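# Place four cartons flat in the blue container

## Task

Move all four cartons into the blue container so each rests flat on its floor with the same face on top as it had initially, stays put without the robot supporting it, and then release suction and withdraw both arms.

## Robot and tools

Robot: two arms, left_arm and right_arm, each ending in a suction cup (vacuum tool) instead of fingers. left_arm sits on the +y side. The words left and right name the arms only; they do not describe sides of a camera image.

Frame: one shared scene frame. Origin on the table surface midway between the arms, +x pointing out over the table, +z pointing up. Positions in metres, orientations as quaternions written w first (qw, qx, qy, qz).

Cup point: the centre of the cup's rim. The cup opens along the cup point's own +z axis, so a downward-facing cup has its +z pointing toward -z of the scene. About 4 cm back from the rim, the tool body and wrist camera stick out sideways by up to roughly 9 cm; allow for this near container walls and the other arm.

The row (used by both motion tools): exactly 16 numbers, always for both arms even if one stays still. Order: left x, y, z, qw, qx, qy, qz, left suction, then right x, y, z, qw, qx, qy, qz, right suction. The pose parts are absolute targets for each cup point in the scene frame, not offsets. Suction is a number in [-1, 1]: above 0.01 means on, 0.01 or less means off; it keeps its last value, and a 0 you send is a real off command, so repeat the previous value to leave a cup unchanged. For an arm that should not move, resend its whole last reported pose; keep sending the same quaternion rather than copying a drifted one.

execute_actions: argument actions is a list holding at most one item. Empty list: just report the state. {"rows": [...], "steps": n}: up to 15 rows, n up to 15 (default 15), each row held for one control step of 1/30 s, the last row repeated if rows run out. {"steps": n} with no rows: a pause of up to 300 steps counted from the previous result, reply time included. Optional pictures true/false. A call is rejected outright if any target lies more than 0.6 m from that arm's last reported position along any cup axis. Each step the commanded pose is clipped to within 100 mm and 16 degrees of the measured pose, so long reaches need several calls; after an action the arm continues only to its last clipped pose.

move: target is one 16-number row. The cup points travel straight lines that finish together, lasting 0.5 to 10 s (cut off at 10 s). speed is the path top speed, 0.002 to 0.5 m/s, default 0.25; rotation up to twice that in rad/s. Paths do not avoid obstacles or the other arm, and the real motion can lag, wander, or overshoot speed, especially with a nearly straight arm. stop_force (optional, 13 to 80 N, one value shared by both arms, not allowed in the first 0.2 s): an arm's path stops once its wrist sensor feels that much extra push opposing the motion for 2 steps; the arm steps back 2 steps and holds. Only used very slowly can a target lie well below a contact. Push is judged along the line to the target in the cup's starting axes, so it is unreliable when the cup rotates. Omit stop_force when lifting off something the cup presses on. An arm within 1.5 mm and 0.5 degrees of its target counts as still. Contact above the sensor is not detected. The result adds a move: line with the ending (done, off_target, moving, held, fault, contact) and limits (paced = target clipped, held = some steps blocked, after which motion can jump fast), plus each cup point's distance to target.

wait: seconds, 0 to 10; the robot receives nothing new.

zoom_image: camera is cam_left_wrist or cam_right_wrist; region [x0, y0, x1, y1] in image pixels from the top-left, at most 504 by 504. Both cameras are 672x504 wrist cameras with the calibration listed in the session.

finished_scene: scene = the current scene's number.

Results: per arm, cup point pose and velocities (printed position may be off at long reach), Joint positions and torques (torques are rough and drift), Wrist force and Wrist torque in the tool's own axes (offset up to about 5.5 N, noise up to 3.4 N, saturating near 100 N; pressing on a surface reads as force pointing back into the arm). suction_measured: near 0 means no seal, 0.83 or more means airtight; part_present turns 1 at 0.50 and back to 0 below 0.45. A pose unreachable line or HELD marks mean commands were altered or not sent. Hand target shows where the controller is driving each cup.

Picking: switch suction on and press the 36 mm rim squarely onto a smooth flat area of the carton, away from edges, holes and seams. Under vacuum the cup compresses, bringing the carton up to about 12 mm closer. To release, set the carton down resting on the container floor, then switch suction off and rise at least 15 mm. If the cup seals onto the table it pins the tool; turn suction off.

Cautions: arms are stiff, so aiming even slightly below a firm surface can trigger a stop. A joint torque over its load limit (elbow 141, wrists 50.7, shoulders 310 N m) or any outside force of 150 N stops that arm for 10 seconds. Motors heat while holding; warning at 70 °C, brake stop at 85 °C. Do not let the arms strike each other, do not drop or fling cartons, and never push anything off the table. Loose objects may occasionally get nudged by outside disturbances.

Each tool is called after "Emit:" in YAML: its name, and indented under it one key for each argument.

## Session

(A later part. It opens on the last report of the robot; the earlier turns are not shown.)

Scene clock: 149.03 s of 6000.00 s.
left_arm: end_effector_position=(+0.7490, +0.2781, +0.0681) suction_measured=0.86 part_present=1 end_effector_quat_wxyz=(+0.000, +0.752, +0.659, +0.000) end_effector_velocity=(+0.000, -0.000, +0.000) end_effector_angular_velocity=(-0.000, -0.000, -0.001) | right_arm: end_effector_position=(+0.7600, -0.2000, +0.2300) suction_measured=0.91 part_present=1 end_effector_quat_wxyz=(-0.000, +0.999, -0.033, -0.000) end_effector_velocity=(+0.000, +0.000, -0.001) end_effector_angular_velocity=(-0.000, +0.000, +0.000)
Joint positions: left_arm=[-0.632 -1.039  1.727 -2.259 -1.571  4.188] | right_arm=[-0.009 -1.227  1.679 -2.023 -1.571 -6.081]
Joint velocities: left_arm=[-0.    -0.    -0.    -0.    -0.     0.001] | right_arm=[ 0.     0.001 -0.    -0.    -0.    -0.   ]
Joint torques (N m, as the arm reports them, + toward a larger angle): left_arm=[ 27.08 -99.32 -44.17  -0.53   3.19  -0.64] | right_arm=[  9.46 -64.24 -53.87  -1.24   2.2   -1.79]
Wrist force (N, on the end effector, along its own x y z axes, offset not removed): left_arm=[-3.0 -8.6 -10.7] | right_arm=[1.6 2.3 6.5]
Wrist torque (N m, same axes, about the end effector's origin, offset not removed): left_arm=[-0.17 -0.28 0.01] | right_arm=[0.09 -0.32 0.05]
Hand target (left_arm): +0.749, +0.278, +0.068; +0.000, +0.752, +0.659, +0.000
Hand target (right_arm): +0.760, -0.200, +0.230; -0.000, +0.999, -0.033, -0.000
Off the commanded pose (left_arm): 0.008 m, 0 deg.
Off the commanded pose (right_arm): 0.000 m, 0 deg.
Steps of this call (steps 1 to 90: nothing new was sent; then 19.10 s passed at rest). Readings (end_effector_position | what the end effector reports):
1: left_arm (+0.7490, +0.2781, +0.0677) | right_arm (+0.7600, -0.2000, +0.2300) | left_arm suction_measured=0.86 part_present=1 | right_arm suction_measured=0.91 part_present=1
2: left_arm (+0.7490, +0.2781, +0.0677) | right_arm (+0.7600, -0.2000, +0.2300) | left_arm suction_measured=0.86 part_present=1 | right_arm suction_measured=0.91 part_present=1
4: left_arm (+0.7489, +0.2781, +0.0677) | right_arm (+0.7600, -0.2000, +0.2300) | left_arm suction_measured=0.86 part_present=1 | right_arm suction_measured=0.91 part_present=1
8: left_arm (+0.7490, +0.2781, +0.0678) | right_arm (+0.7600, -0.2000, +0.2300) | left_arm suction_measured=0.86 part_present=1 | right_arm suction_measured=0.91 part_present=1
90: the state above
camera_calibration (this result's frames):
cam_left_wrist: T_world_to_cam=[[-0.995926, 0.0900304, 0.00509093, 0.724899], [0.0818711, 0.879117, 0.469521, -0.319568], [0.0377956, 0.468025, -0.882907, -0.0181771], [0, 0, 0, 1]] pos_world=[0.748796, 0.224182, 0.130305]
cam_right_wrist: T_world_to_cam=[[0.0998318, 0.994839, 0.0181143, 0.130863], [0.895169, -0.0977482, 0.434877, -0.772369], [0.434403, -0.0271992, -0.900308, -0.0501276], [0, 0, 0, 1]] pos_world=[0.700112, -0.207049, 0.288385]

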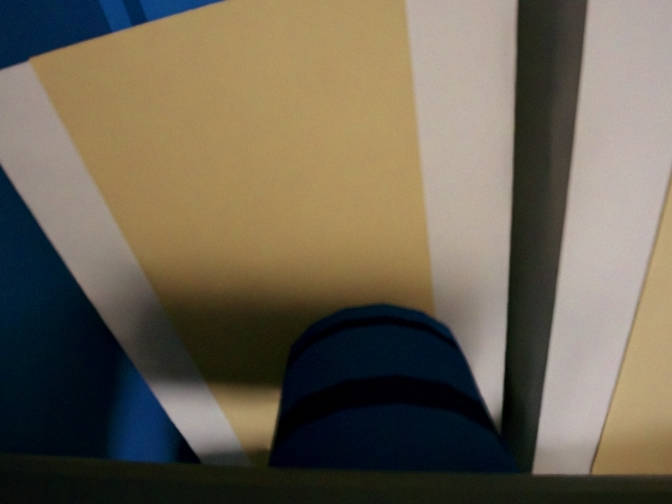

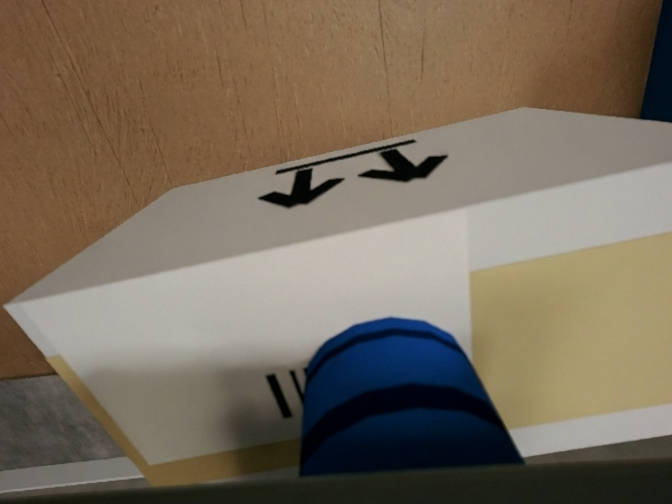

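Emit:
execute_actions:
  actions:
    - {"rows":[[0.749,0.2781,0.069,0,0.752,0.659,0,-1,0.76,-0.2,0.23,0,0.9995,-0.033,0,1]],"steps":12}
  pictures: false

Emit:
move:
  target: [0.76,0.22,0.26,0,0.752,0.659,0,-1,0.76,-0.2,0.23,0,0.9995,-0.033,0,1]
  speed: 0.15

Scene clock: 153.93 s of 6000.00 s.
left_arm: end_effector_position=(+0.7490, +0.2782, +0.0690) suction_measured=0.01 part_present=0 end_effector_quat_wxyz=(+0.000, +0.752, +0.659, +0.000) end_effector_velocity=(+0.000, -0.000, +0.001) end_effector_angular_velocity=(+0.000, -0.000, +0.000) | right_arm: end_effector_position=(+0.7600, -0.2000, +0.2300) suction_measured=0.91 part_present=1 end_effector_quat_wxyz=(-0.000, +0.999, -0.033, -0.000) end_effector_velocity=(+0.000, +0.000, -0.001) end_effector_angular_velocity=(+0.001, +0.001, -0.000)
Joint positions: left_arm=[-0.632 -1.04   1.726 -2.258 -1.571  4.188] | right_arm=[-0.009 -1.227  1.679 -2.023 -1.571 -6.081]
Joint velocities: left_arm=[ 0.    -0.    -0.001  0.001  0.    -0.   ] | right_arm=[-0.     0.001 -0.    -0.     0.001 -0.   ]
Joint torques (N m, as the arm reports them, + toward a larger angle): left_arm=[ 10.73 -91.85 -39.87   1.72   0.54  -0.05] | right_arm=[ 10.61 -64.75 -53.68  -1.7    2.21  -1.99]
Wrist force (N, on the end effector, along its own x y z axes, offset not removed): left_arm=[-0.1 -3.7 -22.7] | right_arm=[1.1 1.3 6.6]
Wrist torque (N m, same axes, about the end effector's origin, offset not removed): left_arm=[-0.42 -0.18 0.19] | right_arm=[0.00 -0.32 0.10]
Hand target (left_arm): +0.749, +0.278, +0.069; +0.000, +0.752, +0.659, +0.000
Hand target (right_arm): +0.760, -0.200, +0.230; -0.000, +0.999, -0.033, -0.000
Off the commanded pose (left_arm): 0.000 m, 0 deg.
Off the commanded pose (right_arm): 0.000 m, 0 deg.
Steps of this call (steps 1 to 90: nothing new was sent; then 1.50 s passed at rest; steps 91 to 102: all 12 steps of this action). Readings (end_effector_position | what the end effector reports):
91: left_arm (+0.7490, +0.2781, +0.0681) | right_arm (+0.7600, -0.2000, +0.2300) | left_arm suction_measured=0.29 part_present=0 | right_arm suction_measured=0.91 part_present=1
92: left_arm (+0.7491, +0.2781, +0.0683) | right_arm (+0.7600, -0.2000, +0.2300) | left_arm suction_measured=0.01 part_present=0 | right_arm suction_measured=0.91 part_present=1
94: left_arm (+0.7491, +0.2781, +0.0686) | right_arm (+0.7600, -0.2000, +0.2300) | left_arm suction_measured=0.01 part_present=0 | right_arm suction_measured=0.91 part_present=1
98: left_arm (+0.7491, +0.2781, +0.0689) | right_arm (+0.7600, -0.2000, +0.2300) | left_arm suction_measured=0.01 part_present=0 | right_arm suction_measured=0.91 part_present=1
102: the state above

Scene clock: 156.03 s of 6000.00 s.
left_arm: end_effector_position=(+0.7598, +0.2202, +0.2598) suction_measured=0.01 part_present=0 end_effector_quat_wxyz=(+0.000, +0.752, +0.659, -0.000) end_effector_velocity=(+0.000, -0.001, +0.002) end_effector_angular_velocity=(-0.000, +0.001, +0.000) | right_arm: end_effector_position=(+0.7600, -0.2000, +0.2300) suction_measured=0.91 part_present=1 end_effector_quat_wxyz=(-0.000, +0.999, -0.033, -0.000) end_effector_velocity=(-0.000, -0.000, -0.001) end_effector_angular_velocity=(+0.000, +0.002, -0.001)
Joint positions: left_arm=[-0.675 -1.143  1.502 -1.93  -1.571  4.145] | right_arm=[-0.009 -1.227  1.679 -2.023 -1.571 -6.081]
Joint velocities: left_arm=[-0.    -0.    -0.004  0.005 -0.001 -0.001] | right_arm=[-0.     0.     0.     0.001  0.001  0.   ]
Joint torques (N m, as the arm reports them, + toward a larger angle): left_arm=[ -16.25 -104.03  -53.7    -0.14   -2.07   -3.36] | right_arm=[  9.13 -64.16 -53.73  -1.62   2.24  -2.06]
Wrist force (N, on the end effector, along its own x y z axes, offset not removed): left_arm=[-3.4 -4.8 -0.4] | right_arm=[2.0 3.5 7.8]
Wrist torque (N m, same axes, about the end effector's origin, offset not removed): left_arm=[-0.76 0.45 0.11] | right_arm=[0.31 -0.55 0.09]
Hand target (left_arm): +0.760, +0.220, +0.260; +0.000, +0.752, +0.659, -0.000
Hand target (right_arm): +0.760, -0.200, +0.230; -0.000, +0.999, -0.033, -0.000
Off the commanded pose (left_arm): 0.000 m, 0 deg.
Off the commanded pose (right_arm): 0.000 m, 0 deg.
move: done
camera_calibration (this result's frames):
cam_left_wrist: T_world_to_cam=[[-0.995927, 0.0900179, 0.00516499, 0.739819], [0.081895, 0.879118, 0.469515, -0.359555], [0.0377241, 0.468025, -0.882909, 0.177823], [0, 0, 0, 1]] pos_world=[0.759543, 0.166269, 0.321997]
cam_right_wrist: T_world_to_cam=[[0.0998318, 0.994839, 0.0181143, 0.130863], [0.895169, -0.0977483, 0.434877, -0.772369], [0.434403, -0.0271992, -0.900308, -0.0501275], [0, 0, 0, 1]] pos_world=[0.700112, -0.207049, 0.288385]

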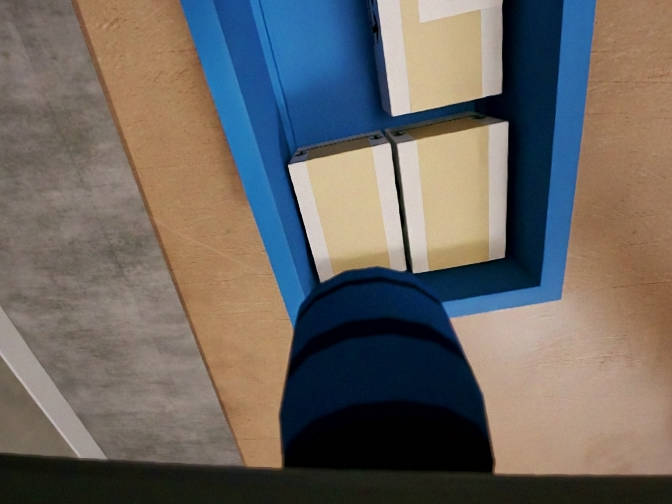

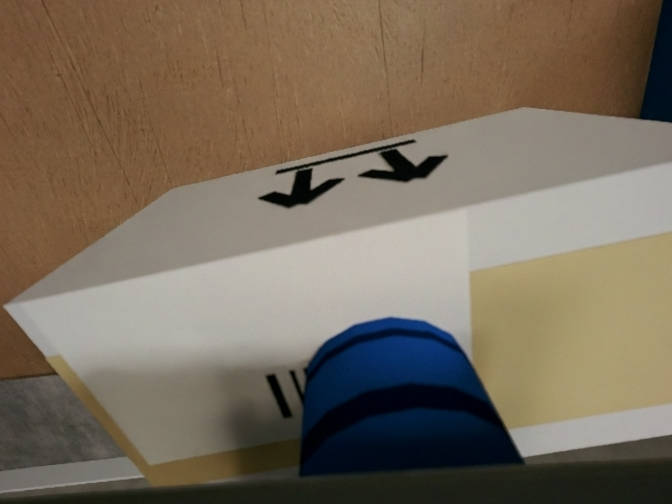

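Emit:
move:
  target: [0.55,0.62,0.3,0,0.752,0.659,0,-1,0.76,-0.2,0.23,0,0.9995,-0.033,0,1]
  speed: 0.4

Emit:
move:
  target: [0.55,0.62,0.3,0,0.752,0.659,0,-1,0.768,0.125,0.22,0,0.9995,-0.033,0,1]
  speed: 0.25

Scene clock: 169.27 s of 6000.00 s.
left_arm: end_effector_position=(+0.5503, +0.6200, +0.2997) suction_measured=0.01 part_present=0 end_effector_quat_wxyz=(-0.000, +0.752, +0.659, +0.000) end_effector_velocity=(-0.001, +0.001, +0.000) end_effector_angular_velocity=(-0.002, +0.001, +0.000) | right_arm: end_effector_position=(+0.7600, -0.2000, +0.2300) suction_measured=0.91 part_present=1 end_effector_quat_wxyz=(-0.000, +0.999, -0.033, -0.000) end_effector_velocity=(+0.000, -0.000, -0.001) end_effector_angular_velocity=(-0.000, +0.000, -0.000)
Joint positions: left_arm=[-0.357 -1.695  2.074 -1.95  -1.571  4.462] | right_arm=[-0.009 -1.227  1.679 -2.023 -1.571 -6.081]
Joint velocities: left_arm=[ 0.002 -0.002  0.001  0.001 -0.002  0.002] | right_arm=[-0.     0.001 -0.    -0.001 -0.     0.   ]
Joint torques (N m, as the arm reports them, + toward a larger angle): left_arm=[ 17.92 -57.75 -28.13   0.37  -1.94   3.78] | right_arm=[  7.34 -64.04 -53.92  -1.42   2.28  -1.75]
Wrist force (N, on the end effector, along its own x y z axes, offset not removed): left_arm=[-6.7 -1.8 -3.4] | right_arm=[3.2 2.9 7.0]
Wrist torque (N m, same axes, about the end effector's origin, offset not removed): left_arm=[-0.12 0.86 0.10] | right_arm=[0.29 -0.72 0.10]
Hand target (left_arm): +0.550, +0.620, +0.300; -0.000, +0.752, +0.659, +0.000
Hand target (right_arm): +0.760, -0.200, +0.230; -0.000, +0.999, -0.033, -0.000
Off the commanded pose (left_arm): 0.000 m, 0 deg.
Off the commanded pose (right_arm): 0.000 m, 0 deg.
After step 90, 8.33 s passed at rest.
move: done
camera_calibration (this result's frames):
cam_left_wrist: T_world_to_cam=[[-0.995928, 0.0899951, 0.00535378, 0.495019], [0.0819507, 0.878956, 0.469809, -0.712607], [0.0375748, 0.468335, -0.882752, 0.0337026], [0, 0, 0, 1]] pos_world=[0.550135, 0.566017, 0.36189]
cam_right_wrist: T_world_to_cam=[[0.0998321, 0.994839, 0.0181144, 0.130863], [0.895169, -0.0977485, 0.434877, -0.772369], [0.434404, -0.0271993, -0.900308, -0.0501277], [0, 0, 0, 1]] pos_world=[0.700112, -0.207049, 0.288385]

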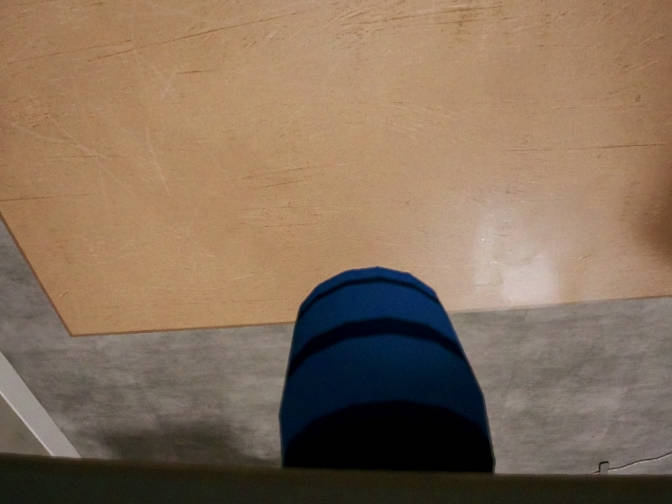

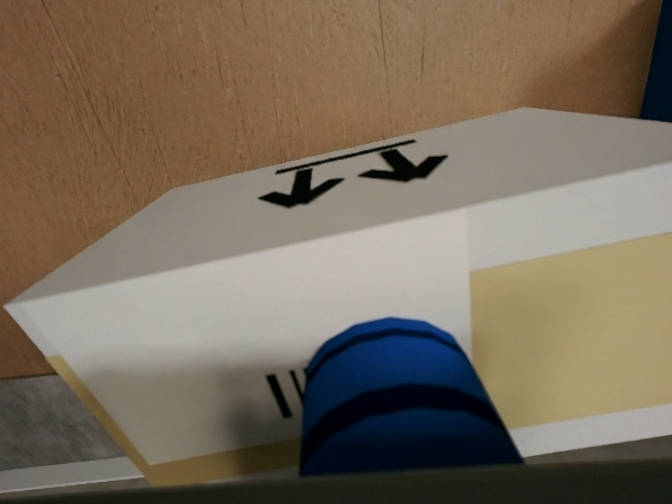

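Scene clock: 171.23 s of 6000.00 s.
left_arm: end_effector_position=(+0.5500, +0.6200, +0.3000) suction_measured=0.01 part_present=0 end_effector_quat_wxyz=(-0.000, +0.752, +0.659, +0.000) end_effector_velocity=(+0.000, +0.000, +0.000) end_effector_angular_velocity=(+0.001, -0.001, -0.000) | right_arm: end_effector_position=(+0.7672, +0.1247, +0.2201) suction_measured=0.91 part_present=1 end_effector_quat_wxyz=(+0.000, +0.999, -0.033, -0.000) end_effector_velocity=(+0.000, +0.003, +0.000) end_effector_angular_velocity=(-0.000, +0.000, +0.000)
Joint positions: left_arm=[-0.357 -1.696  2.074 -1.949 -1.571  4.462] | right_arm=[ 0.326 -0.971  1.308 -1.907 -1.571 -5.746]
Joint velocities: left_arm=[-0.    -0.    -0.     0.     0.001 -0.   ] | right_arm=[ 0.002  0.003 -0.005  0.002  0.     0.002]
Joint torques (N m, as the arm reports them, + toward a larger angle): left_arm=[-17.99 -55.92 -29.67  -0.12  -1.94  -3.36] | right_arm=[  7.85 -87.91 -55.24  -1.17  -2.29   1.88]
Wrist force (N, on the end effector, along its own x y z axes, offset not removed): left_arm=[-1.1 -0.6 3.3] | right_arm=[2.4 0.8 8.4]
Wrist torque (N m, same axes, about the end effector's origin, offset not removed): left_arm=[-0.01 -0.05 -0.01] | right_arm=[-0.08 -0.50 0.09]
Hand target (left_arm): +0.550, +0.620, +0.300; +0.000, +0.752, +0.659, +0.000
Hand target (right_arm): +0.767, +0.125, +0.220; +0.000, +0.999, -0.033, -0.000
Off the commanded pose (left_arm): 0.000 m, 0 deg.
Off the commanded pose (right_arm): 0.001 m, 0 deg.
move: done
camera_calibration (this result's frames):
cam_left_wrist: T_world_to_cam=[[-0.995927, 0.0900148, 0.00520405, 0.494707], [0.0819086, 0.879093, 0.469561, -0.712729], [0.0376926, 0.468074, -0.882885, 0.0341321], [0, 0, 0, 1]] pos_world=[0.549784, 0.566047, 0.36223]
cam_right_wrist: T_world_to_cam=[[0.099837, 0.994843, 0.0178957, -0.192662], [0.895355, -0.0976692, 0.434512, -0.742836], [0.434019, -0.0273573, -0.900488, -0.0529996], [0, 0, 0, 1]] pos_world=[0.707339, 0.117667, 0.278493]

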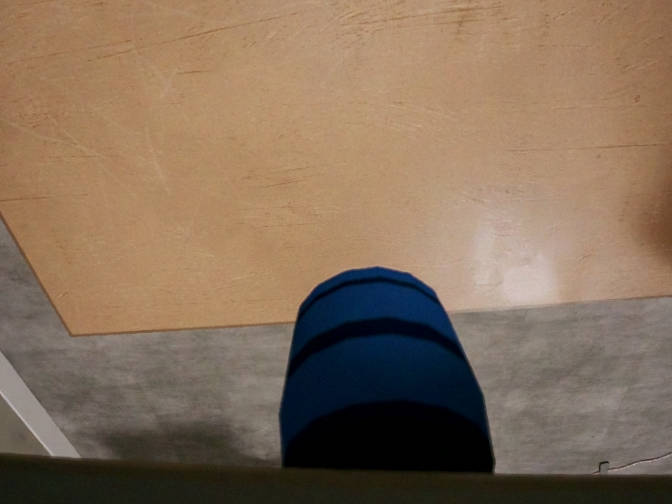

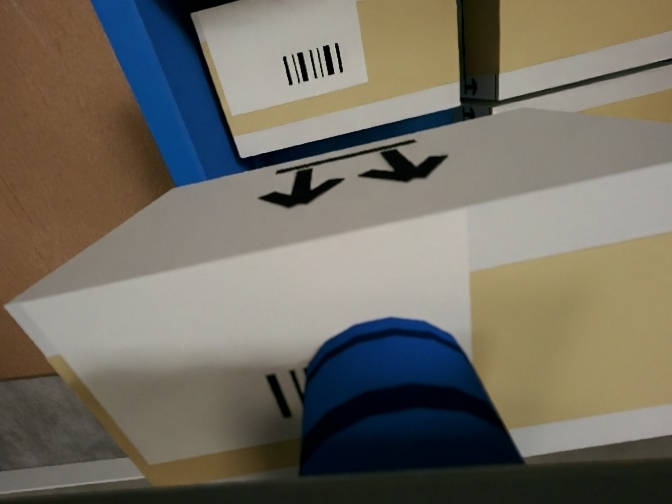

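Emit:
move:
  target: [0.55,0.62,0.3,0,0.752,0.659,0,-1,0.768,0.125,0.15,0,0.9995,-0.033,0,1]
  speed: 0.03
  stop_force: 14

Scene clock: 179.20 s of 6000.00 s.
left_arm: end_effector_position=(+0.5500, +0.6200, +0.3000) suction_measured=0.01 part_present=0 end_effector_quat_wxyz=(-0.000, +0.752, +0.659, +0.000) end_effector_velocity=(+0.000, +0.000, +0.000) end_effector_angular_velocity=(+0.001, -0.000, +0.000) | right_arm: end_effector_position=(+0.7677, +0.1250, +0.1818) suction_measured=0.91 part_present=1 end_effector_quat_wxyz=(+0.000, +0.999, -0.033, -0.000) end_effector_velocity=(+0.001, -0.001, +0.002) end_effector_angular_velocity=(-0.000, +0.001, -0.001)
Joint positions: left_arm=[-0.357 -1.696  2.074 -1.949 -1.571  4.462] | right_arm=[ 0.326 -0.947  1.34  -1.963 -1.571 -5.746]
Joint velocities: left_arm=[ 0.     0.    -0.     0.     0.001  0.   ] | right_arm=[-0.001 -0.001 -0.002  0.004  0.    -0.   ]
Joint torques (N m, as the arm reports them, + toward a larger angle): left_arm=[-17.51 -53.76 -29.97  -0.23  -2.12  -3.59] | right_arm=[  -5.68 -109.19  -52.46   -0.8    -1.05   -1.13]
Wrist force (N, on the end effector, along its own x y z axes, offset not removed): left_arm=[-5.9 -1.5 -3.8] | right_arm=[1.2 2.8 4.4]
Wrist torque (N m, same axes, about the end effector's origin, offset not removed): left_arm=[-0.10 1.04 0.19] | right_arm=[-0.20 -0.25 0.10]
Hand target (left_arm): +0.550, +0.620, +0.300; +0.000, +0.752, +0.659, +0.000
Hand target (right_arm): +0.768, +0.125, +0.182; +0.000, +0.999, -0.033, -0.000
Off the commanded pose (left_arm): 0.000 m, 0 deg.
Off the commanded pose (right_arm): 0.032 m, 0 deg.
After step 90, 3.10 s passed at rest.
move: contact (right_arm)
camera_calibration (this result's frames):
cam_left_wrist: T_world_to_cam=[[-0.995927, 0.0900145, 0.00520452, 0.494707], [0.0819085, 0.879092, 0.469561, -0.712729], [0.037692, 0.468075, -0.882885, 0.0341324], [0, 0, 0, 1]] pos_world=[0.549784, 0.566048, 0.36223]
cam_right_wrist: T_world_to_cam=[[0.0998373, 0.994842, 0.0179644, -0.192331], [0.895251, -0.0976928, 0.434721, -0.726592], [0.434234, -0.0273187, -0.900386, -0.0879027], [0, 0, 0, 1]] pos_world=[0.707854, 0.117954, 0.240174]

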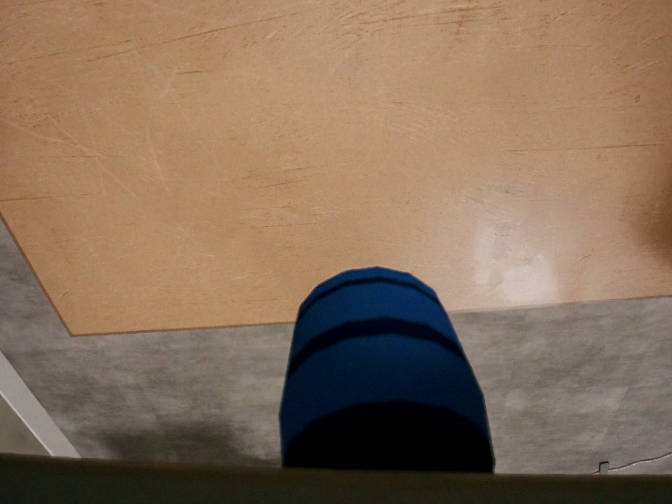

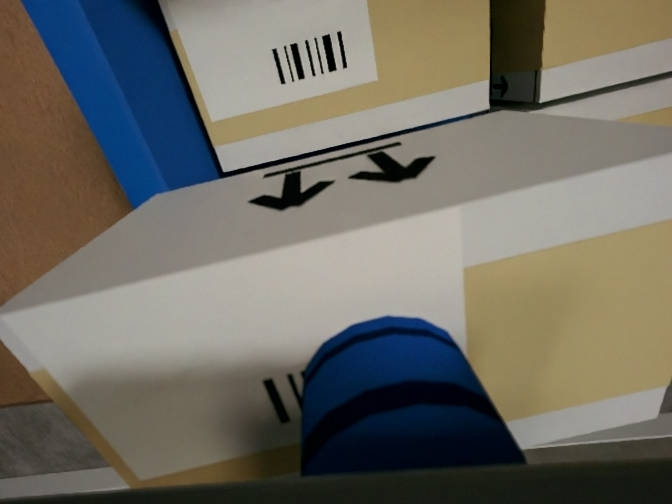

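Emit:
move:
  target: [0.55,0.62,0.3,0,0.752,0.659,0,-1,0.7665,0.147,0.192,0,0.9995,-0.033,0,1]
  speed: 0.05

Emit:
move:
  target: [0.55,0.62,0.3,0,0.752,0.659,0,-1,0.7665,0.147,0.15,0,0.9995,-0.033,0,1]
  speed: 0.015
  stop_force: 14

Scene clock: 194.77 s of 6000.00 s.
left_arm: end_effector_position=(+0.5500, +0.6200, +0.3000) suction_measured=0.01 part_present=0 end_effector_quat_wxyz=(-0.000, +0.752, +0.659, -0.000) end_effector_velocity=(-0.000, +0.000, -0.001) end_effector_angular_velocity=(+0.001, +0.000, +0.000) | right_arm: end_effector_position=(+0.7664, +0.1468, +0.1919) suction_measured=0.91 part_present=1 end_effector_quat_wxyz=(-0.000, +0.999, -0.033, -0.000) end_effector_velocity=(+0.000, +0.002, +0.001) end_effector_angular_velocity=(+0.001, +0.000, -0.001)
Joint positions: left_arm=[-0.357 -1.696  2.074 -1.949 -1.571  4.462] | right_arm=[ 0.346 -0.934  1.299 -1.936 -1.571 -5.726]
Joint velocities: left_arm=[-0.     0.     0.001 -0.     0.001 -0.   ] | right_arm=[ 0.001  0.002 -0.005  0.003  0.001  0.002]
Joint torques (N m, as the arm reports them, + toward a larger angle): left_arm=[-17.33 -54.25 -31.37  -0.17  -1.86  -3.36] | right_arm=[ 11.99 -87.77 -55.42  -1.01  -0.82   1.71]
Wrist force (N, on the end effector, along its own x y z axes, offset not removed): left_arm=[-6.4 -0.2 2.4] | right_arm=[2.4 3.2 7.9]
Wrist torque (N m, same axes, about the end effector's origin, offset not removed): left_arm=[-0.05 0.90 0.17] | right_arm=[0.32 -0.59 0.04]
Hand target (left_arm): +0.550, +0.620, +0.300; +0.000, +0.752, +0.659, +0.000
Hand target (right_arm): +0.766, +0.147, +0.192; +0.000, +0.999, -0.033, -0.000
Off the commanded pose (left_arm): 0.000 m, 0 deg.
Off the commanded pose (right_arm): 0.000 m, 0 deg.
After step 90, 11.67 s passed at rest.
move: done
camera_calibration (this result's frames):
cam_left_wrist: T_world_to_cam=[[-0.995927, 0.0900149, 0.0052049, 0.494706], [0.0819091, 0.879093, 0.469561, -0.712729], [0.0376919, 0.468074, -0.882885, 0.0341328], [0, 0, 0, 1]] pos_world=[0.549784, 0.566047, 0.36223]
cam_right_wrist: T_world_to_cam=[[0.0998294, 0.994839, 0.0181724, -0.214066], [0.895187, -0.0977726, 0.434834, -0.727667], [0.434367, -0.0271416, -0.900327, -0.0777683], [0, 0, 0, 1]] pos_world=[0.706548, 0.139705, 0.250288]

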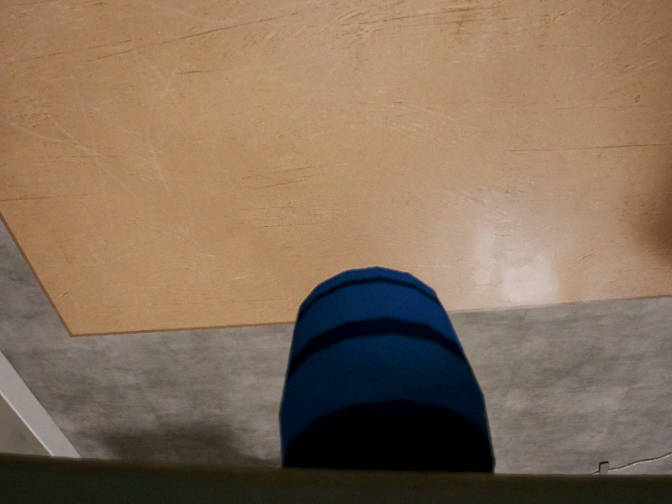

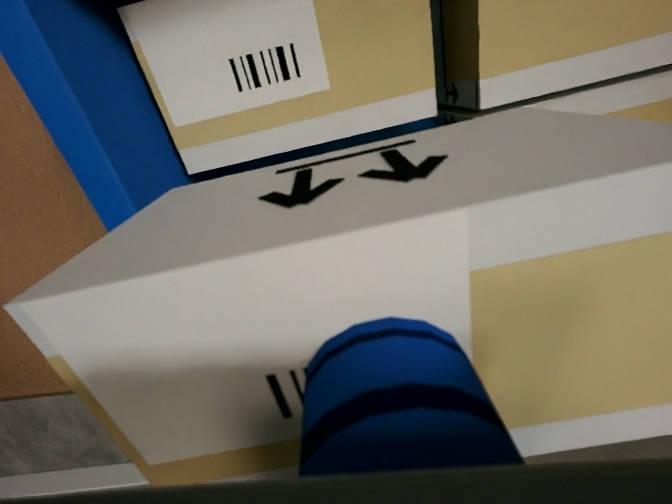

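Scene clock: 197.80 s of 6000.00 s.
left_arm: end_effector_position=(+0.5500, +0.6200, +0.3000) suction_measured=0.01 part_present=0 end_effector_quat_wxyz=(-0.000, +0.752, +0.659, -0.000) end_effector_velocity=(+0.000, +0.000, -0.000) end_effector_angular_velocity=(+0.001, -0.000, +0.000) | right_arm: end_effector_position=(+0.7665, +0.1470, +0.1503) suction_measured=0.91 part_present=1 end_effector_quat_wxyz=(+0.000, +0.999, -0.033, -0.000) end_effector_velocity=(+0.001, +0.000, -0.002) end_effector_angular_velocity=(+0.000, -0.002, +0.000)
Joint positions: left_arm=[-0.357 -1.696  2.074 -1.949 -1.571  4.462] | right_arm=[ 0.346 -0.907  1.331 -1.995 -1.571 -5.726]
Joint velocities: left_arm=[ 0.    -0.     0.    -0.     0.001 -0.   ] | right_arm=[ 0.     0.001  0.002 -0.005 -0.001 -0.   ]
Joint torques (N m, as the arm reports them, + toward a larger angle): left_arm=[-16.16 -54.19 -32.02  -0.27  -1.86  -3.42] | right_arm=[ 10.8  -90.69 -40.43  -7.9   -2.3    1.94]
Wrist force (N, on the end effector, along its own x y z axes, offset not removed): left_arm=[1.3 -3.3 0.5] | right_arm=[1.0 1.0 7.0]
Wrist torque (N m, same axes, about the end effector's origin, offset not removed): left_arm=[-0.48 -0.27 0.19] | right_arm=[-0.09 -0.22 0.09]
Hand target (left_arm): +0.550, +0.620, +0.300; +0.000, +0.752, +0.659, +0.000
Hand target (right_arm): +0.767, +0.147, +0.150; +0.000, +0.999, -0.033, -0.000
Off the commanded pose (left_arm): 0.000 m, 0 deg.
Off the commanded pose (right_arm): 0.000 m, 0 deg.
move: done
camera_calibration (this result's frames):
cam_left_wrist: T_world_to_cam=[[-0.995927, 0.0900149, 0.00520513, 0.494706], [0.0819092, 0.879092, 0.469561, -0.712729], [0.0376917, 0.468074, -0.882885, 0.0341327], [0, 0, 0, 1]] pos_world=[0.549784, 0.566047, 0.36223]
cam_right_wrist: T_world_to_cam=[[0.0998322, 0.99484, 0.0181074, -0.21357], [0.895173, -0.0977459, 0.434869, -0.709632], [0.434395, -0.0272046, -0.900312, -0.115293], [0, 0, 0, 1]] pos_world=[0.706648, 0.139968, 0.208664]

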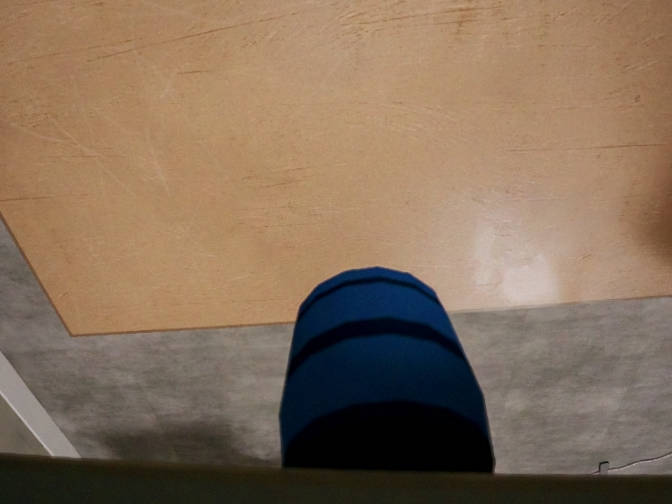

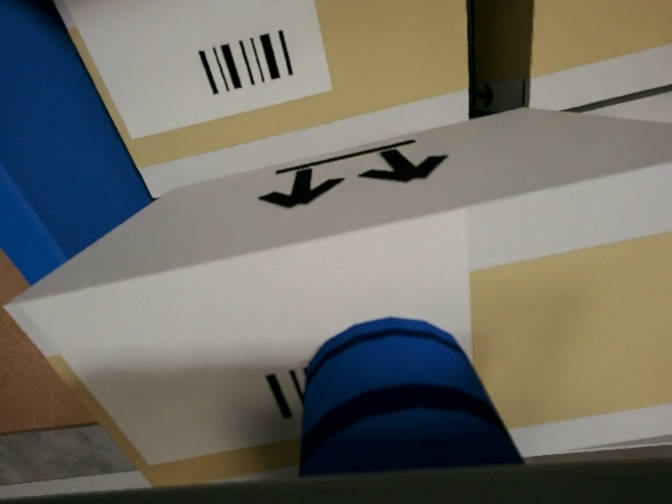

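Emit:
move:
  target: [0.55,0.62,0.3,0,0.752,0.659,0,-1,0.7665,0.147,0.066,0,0.9995,-0.033,0,1]
  speed: 0.015
  stop_force: 14

Scene clock: 203.10 s of 6000.00 s.
left_arm: end_effector_position=(+0.5500, +0.6200, +0.3000) suction_measured=0.01 part_present=0 end_effector_quat_wxyz=(-0.000, +0.752, +0.659, -0.000) end_effector_velocity=(-0.001, -0.000, -0.001) end_effector_angular_velocity=(-0.001, +0.001, +0.000) | right_arm: end_effector_position=(+0.7666, +0.1470, +0.1378) suction_measured=0.91 part_present=1 end_effector_quat_wxyz=(-0.000, +0.999, -0.033, +0.000) end_effector_velocity=(-0.002, -0.001, +0.001) end_effector_angular_velocity=(-0.004, +0.007, -0.000)
Joint positions: left_arm=[-0.357 -1.696  2.074 -1.949 -1.571  4.462] | right_arm=[ 0.346 -0.898  1.34  -2.013 -1.571 -5.726]
Joint velocities: left_arm=[ 0.    -0.     0.001 -0.    -0.001 -0.   ] | right_arm=[ 0.    -0.001 -0.002  0.01  -0.     0.   ]
Joint torques (N m, as the arm reports them, + toward a larger angle): left_arm=[-17.43 -52.81 -33.75  -0.17  -1.8   -3.43] | right_arm=[ 12.16 -90.21 -29.2    4.36   0.83   1.84]
Wrist force (N, on the end effector, along its own x y z axes, offset not removed): left_arm=[-0.8 -0.3 0.3] | right_arm=[11.5 3.5 -22.2]
Wrist torque (N m, same axes, about the end effector's origin, offset not removed): left_arm=[0.07 0.04 -0.02] | right_arm=[0.45 -0.36 0.09]
Hand target (left_arm): +0.550, +0.620, +0.300; +0.000, +0.752, +0.659, +0.000
Hand target (right_arm): +0.767, +0.147, +0.138; -0.000, +0.999, -0.033, +0.000
Off the commanded pose (left_arm): 0.000 m, 0 deg.
Off the commanded pose (right_arm): 0.072 m, 0 deg.
After step 90, 1.10 s passed at rest.
move: contact (right_arm)
camera_calibration (this result's frames):
cam_left_wrist: T_world_to_cam=[[-0.995927, 0.0900148, 0.00520481, 0.494706], [0.0819089, 0.879093, 0.469561, -0.712729], [0.0376919, 0.468074, -0.882885, 0.0341328], [0, 0, 0, 1]] pos_world=[0.549784, 0.566047, 0.36223]
cam_right_wrist: T_world_to_cam=[[0.0998272, 0.994839, 0.0181598, -0.213369], [0.895047, -0.0977564, 0.435125, -0.704236], [0.434655, -0.0271834, -0.900187, -0.126752], [0, 0, 0, 1]] pos_world=[0.706718, 0.139979, 0.196205]

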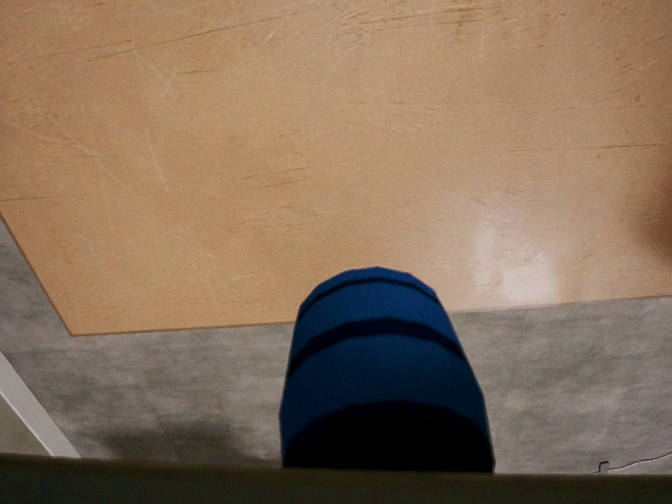

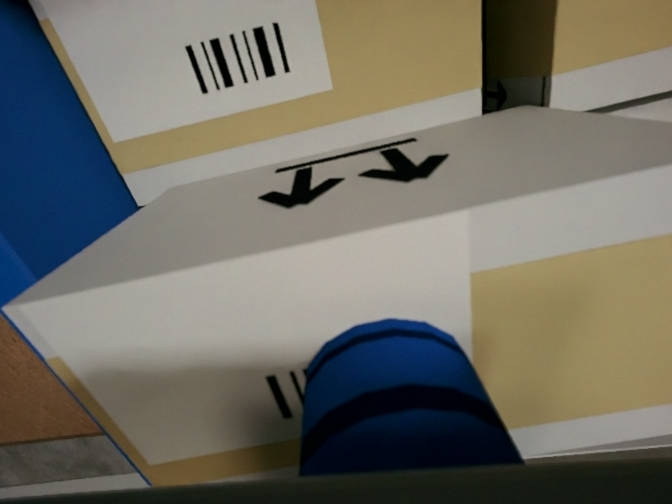

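Emit:
move:
  target: [0.55,0.62,0.3,0,0.752,0.659,0,-1,0.7725,0.1475,0.143,0,0.9995,-0.033,0,1]
  speed: 0.015

Emit:
move:
  target: [0.55,0.62,0.3,0,0.752,0.659,0,-1,0.7725,0.1475,0.066,0,0.9995,-0.033,0,1]
  speed: 0.012
  stop_force: 14

Scene clock: 215.87 s of 6000.00 s.
left_arm: end_effector_position=(+0.5500, +0.6200, +0.3000) suction_measured=0.01 part_present=0 end_effector_quat_wxyz=(-0.000, +0.752, +0.659, -0.000) end_effector_velocity=(-0.000, +0.000, -0.000) end_effector_angular_velocity=(+0.000, +0.000, -0.001) | right_arm: end_effector_position=(+0.7723, +0.1475, +0.1428) suction_measured=0.91 part_present=1 end_effector_quat_wxyz=(-0.000, +0.999, -0.033, +0.000) end_effector_velocity=(+0.002, +0.000, +0.002) end_effector_angular_velocity=(+0.001, +0.000, -0.000)
Joint positions: left_arm=[-0.357 -1.696  2.074 -1.949 -1.571  4.462] | right_arm=[ 0.344 -0.894  1.324 -2.    -1.571 -5.728]
Joint velocities: left_arm=[ 0.     0.     0.    -0.     0.     0.001] | right_arm=[-0.001  0.001 -0.006  0.005  0.001 -0.001]
Joint torques (N m, as the arm reports them, + toward a larger angle): left_arm=[-17.34 -53.3  -35.48  -0.42  -1.83  -3.32] | right_arm=[ -2.87 -90.94 -53.79  -1.32   1.04  -1.98]
Wrist force (N, on the end effector, along its own x y z axes, offset not removed): left_arm=[-2.3 -7.7 0.7] | right_arm=[1.2 3.1 6.2]
Wrist torque (N m, same axes, about the end effector's origin, offset not removed): left_arm=[-1.03 0.18 0.16] | right_arm=[0.29 -0.40 0.02]
Hand target (left_arm): +0.550, +0.620, +0.300; +0.000, +0.752, +0.659, +0.000
Hand target (right_arm): +0.772, +0.148, +0.143; -0.000, +0.999, -0.033, +0.000
Off the commanded pose (left_arm): 0.000 m, 0 deg.
Off the commanded pose (right_arm): 0.000 m, 0 deg.
After step 90, 9.00 s passed at rest.
move: done
camera_calibration (this result's frames):
cam_left_wrist: T_world_to_cam=[[-0.995927, 0.0900148, 0.00520488, 0.494706], [0.081909, 0.879093, 0.46956, -0.712729], [0.0376918, 0.468074, -0.882885, 0.0341329], [0, 0, 0, 1]] pos_world=[0.549784, 0.566047, 0.36223]
cam_right_wrist: T_world_to_cam=[[0.0998309, 0.994839, 0.0181497, -0.214486], [0.895161, -0.0977624, 0.43489, -0.711474], [0.43442, -0.0271685, -0.900301, -0.124495], [0, 0, 0, 1]] pos_world=[0.71238, 0.140442, 0.201223]

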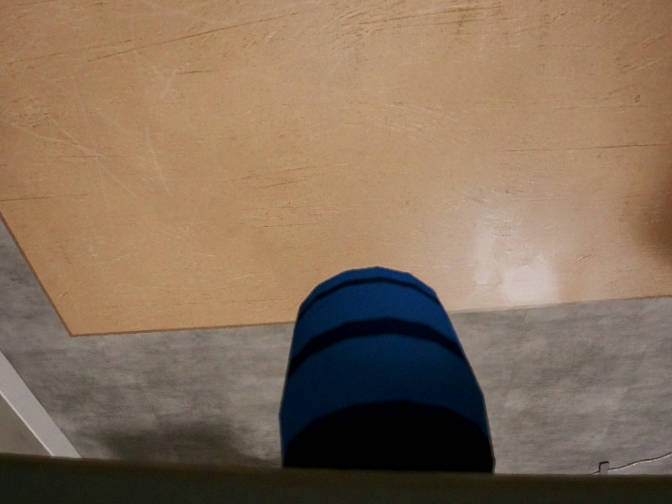

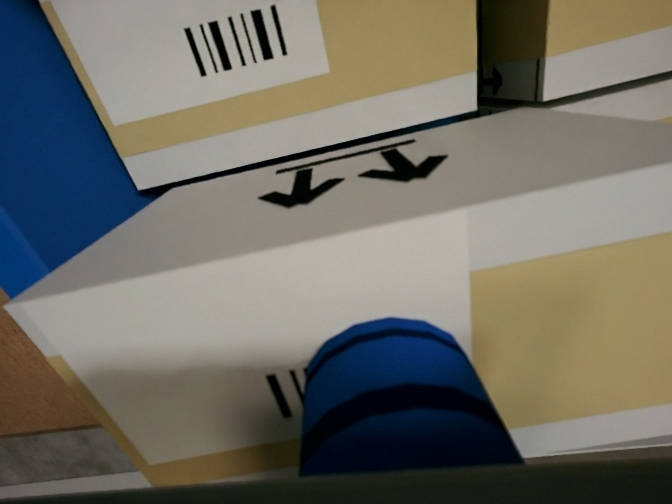

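Scene clock: 221.77 s of 6000.00 s.
left_arm: end_effector_position=(+0.5500, +0.6200, +0.3000) suction_measured=0.01 part_present=0 end_effector_quat_wxyz=(-0.000, +0.752, +0.659, -0.000) end_effector_velocity=(+0.000, -0.000, +0.001) end_effector_angular_velocity=(-0.001, -0.001, -0.001) | right_arm: end_effector_position=(+0.7726, +0.1475, +0.0769) suction_measured=0.91 part_present=1 end_effector_quat_wxyz=(-0.000, +0.999, -0.033, +0.000) end_effector_velocity=(-0.001, -0.001, +0.001) end_effector_angular_velocity=(-0.002, +0.005, +0.000)
Joint positions: left_arm=[-0.357 -1.696  2.074 -1.949 -1.571  4.462] | right_arm=[ 0.344 -0.843  1.363 -2.091 -1.571 -5.728]
Joint velocities: left_arm=[ 0.     0.    -0.001 -0.    -0.001  0.001] | right_arm=[ 0.    -0.001 -0.001  0.007  0.     0.   ]
Joint torques (N m, as the arm reports them, + toward a larger angle): left_arm=[-17.74 -51.41 -36.63  -0.49  -1.8   -3.23] | right_arm=[ -5.89 -87.08 -35.88   0.06  -1.17  -1.77]
Wrist force (N, on the end effector, along its own x y z axes, offset not removed): left_arm=[-0.5 -0.7 3.6] | right_arm=[-7.5 8.1 -28.9]
Wrist torque (N m, same axes, about the end effector's origin, offset not removed): left_arm=[0.01 0.02 0.06] | right_arm=[0.13 -0.22 0.03]
Hand target (left_arm): +0.550, +0.620, +0.300; +0.000, +0.752, +0.659, +0.000
Hand target (right_arm): +0.773, +0.148, +0.077; -0.000, +0.999, -0.033, +0.000
Off the commanded pose (left_arm): 0.000 m, 0 deg.
Off the commanded pose (right_arm): 0.011 m, 0 deg.
move: contact (right_arm)
camera_calibration (this result's frames):
cam_left_wrist: T_world_to_cam=[[-0.995927, 0.0900148, 0.00520497, 0.494706], [0.0819091, 0.879093, 0.469561, -0.712729], [0.0376918, 0.468074, -0.882885, 0.0341328], [0, 0, 0, 1]] pos_world=[0.549784, 0.566047, 0.36223]
cam_right_wrist: T_world_to_cam=[[0.0998298, 0.994838, 0.0181889, -0.213356], [0.895085, -0.0977739, 0.435043, -0.682995], [0.434576, -0.0271497, -0.900226, -0.184126], [0, 0, 0, 1]] pos_world=[0.712655, 0.140476, 0.135258]

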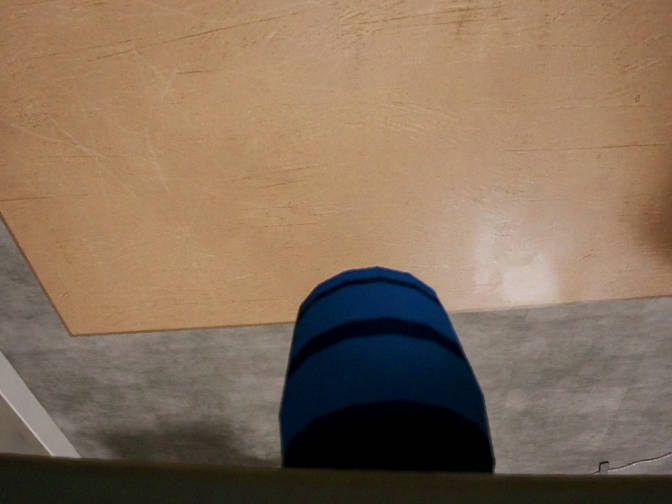

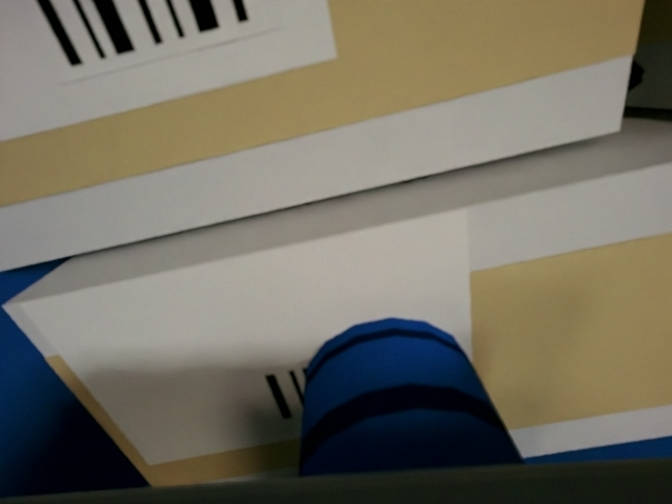

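On the floor. Release.

Emit:
execute_actions:
  actions:
    - {"rows":[[0.55,0.62,0.3,0,0.752,0.659,0,-1,0.7726,0.1475,0.078,0,0.9995,-0.033,0,-1]],"steps":12}
  pictures: false

Emit:
move:
  target: [0.55,0.62,0.3,0,0.752,0.659,0,-1,0.765,0.12,0.3,0,0.9995,-0.033,0,-1]
  speed: 0.15

Scene clock: 227.87 s of 6000.00 s.
left_arm: end_effector_position=(+0.5500, +0.6200, +0.3000) suction_measured=0.01 part_present=0 end_effector_quat_wxyz=(-0.000, +0.752, +0.659, -0.000) end_effector_velocity=(+0.000, +0.000, +0.001) end_effector_angular_velocity=(+0.001, -0.001, +0.000) | right_arm: end_effector_position=(+0.7726, +0.1475, +0.0780) suction_measured=0.00 part_present=0 end_effector_quat_wxyz=(-0.000, +0.999, -0.033, +0.000) end_effector_velocity=(+0.000, +0.000, -0.000) end_effector_angular_velocity=(+0.000, -0.001, +0.001)
Joint positions: left_arm=[-0.357 -1.696  2.074 -1.949 -1.571  4.462] | right_arm=[ 0.344 -0.844  1.362 -2.089 -1.571 -5.728]
Joint velocities: left_arm=[-0.    -0.    -0.001 -0.     0.001 -0.   ] | right_arm=[ 0.     0.    -0.    -0.001 -0.    -0.   ]
Joint torques (N m, as the arm reports them, + toward a larger angle): left_arm=[-17.78 -51.19 -38.13  -0.36  -1.94  -3.41] | right_arm=[  -8.11 -101.82  -41.19    0.81    2.25   -1.96]
Wrist force (N, on the end effector, along its own x y z axes, offset not removed): left_arm=[-5.4 -1.4 1.4] | right_arm=[0.9 2.1 -10.8]
Wrist torque (N m, same axes, about the end effector's origin, offset not removed): left_arm=[-0.16 0.62 0.23] | right_arm=[0.14 -0.44 0.10]
Hand target (left_arm): +0.550, +0.620, +0.300; +0.000, +0.752, +0.659, +0.000
Hand target (right_arm): +0.773, +0.147, +0.078; +0.000, +0.999, -0.033, +0.000
Off the commanded pose (left_arm): 0.000 m, 0 deg.
Off the commanded pose (right_arm): 0.000 m, 0 deg.
Steps of this call (steps 1 to 90: nothing new was sent; then 2.70 s passed at rest; steps 91 to 102: all 12 steps of this action). Readings (end_effector_position | what the end effector reports):
91: left_arm (+0.5500, +0.6200, +0.3000) | right_arm (+0.7725, +0.1475, +0.0774) | left_arm suction_measured=0.01 part_present=0 | right_arm suction_measured=0.70 part_present=1
92: left_arm (+0.5500, +0.6200, +0.3000) | right_arm (+0.7726, +0.1476, +0.0775) | left_arm suction_measured=0.01 part_present=0 | right_arm suction_measured=0.20 part_present=0
94: left_arm (+0.5500, +0.6200, +0.3000) | right_arm (+0.7726, +0.1476, +0.0778) | left_arm suction_measured=0.01 part_present=0 | right_arm suction_measured=0.00 part_present=0
98: left_arm (+0.5500, +0.6200, +0.3000) | right_arm (+0.7726, +0.1475, +0.0779) | left_arm suction_measured=0.01 part_present=0 | right_arm suction_measured=0.00 part_present=0
102: the state above

Scene clock: 230.13 s of 6000.00 s.
left_arm: end_effector_position=(+0.5500, +0.6200, +0.3000) suction_measured=0.01 part_present=0 end_effector_quat_wxyz=(-0.000, +0.752, +0.659, -0.000) end_effector_velocity=(+0.000, +0.000, +0.000) end_effector_angular_velocity=(+0.001, -0.001, -0.001) | right_arm: end_effector_position=(+0.7649, +0.1199, +0.2997) suction_measured=0.00 part_present=0 end_effector_quat_wxyz=(-0.000, +0.999, -0.033, +0.000) end_effector_velocity=(+0.001, -0.000, +0.001) end_effector_angular_velocity=(-0.000, +0.001, -0.000)
Joint positions: left_arm=[-0.357 -1.696  2.074 -1.949 -1.571  4.462] | right_arm=[ 0.323 -1.016  1.236 -1.79  -1.571 -5.749]
Joint velocities: left_arm=[ 0.     0.    -0.     0.     0.002  0.001] | right_arm=[-0.001  0.    -0.003  0.003  0.    -0.   ]
Joint torques (N m, as the arm reports them, + toward a larger angle): left_arm=[-17.47 -50.45 -39.49  -0.25  -1.97  -3.23] | right_arm=[  -6.39 -107.03  -54.72   -0.35   -1.19   -1.75]
Wrist force (N, on the end effector, along its own x y z axes, offset not removed): left_arm=[-1.9 -2.5 5.4] | right_arm=[2.3 1.9 2.4]
Wrist torque (N m, same axes, about the end effector's origin, offset not removed): left_arm=[-0.42 0.21 0.21] | right_arm=[0.15 -0.50 0.07]
Hand target (left_arm): +0.550, +0.620, +0.300; +0.000, +0.752, +0.659, +0.000
Hand target (right_arm): +0.765, +0.120, +0.300; -0.000, +0.999, -0.033, +0.000
Off the commanded pose (left_arm): 0.000 m, 0 deg.
Off the commanded pose (right_arm): 0.000 m, 0 deg.
move: done
camera_calibration (this result's frames):
cam_left_wrist: T_world_to_cam=[[-0.995927, 0.0900149, 0.00520493, 0.494706], [0.0819091, 0.879093, 0.469561, -0.712729], [0.0376918, 0.468074, -0.882885, 0.0341328], [0, 0, 0, 1]] pos_world=[0.549784, 0.566047, 0.36223]
cam_right_wrist: T_world_to_cam=[[0.0998319, 0.994838, 0.0181669, -0.189185], [0.895158, -0.0977707, 0.434894, -0.775771], [0.434426, -0.0271541, -0.900298, 0.0192163], [0, 0, 0, 1]] pos_world=[0.704976, 0.112883, 0.358116]

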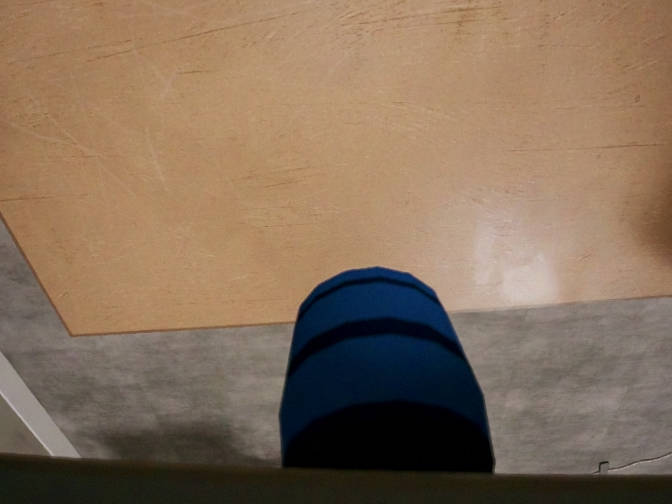

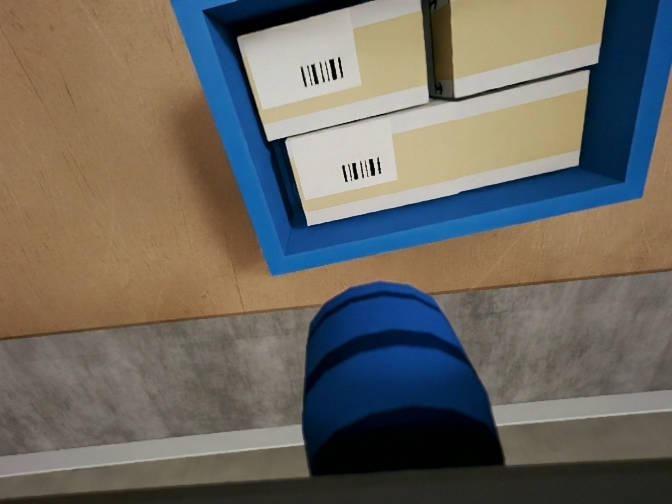

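Emit:
finished_scene:
  scene: 2

The scene is finished: the task was done.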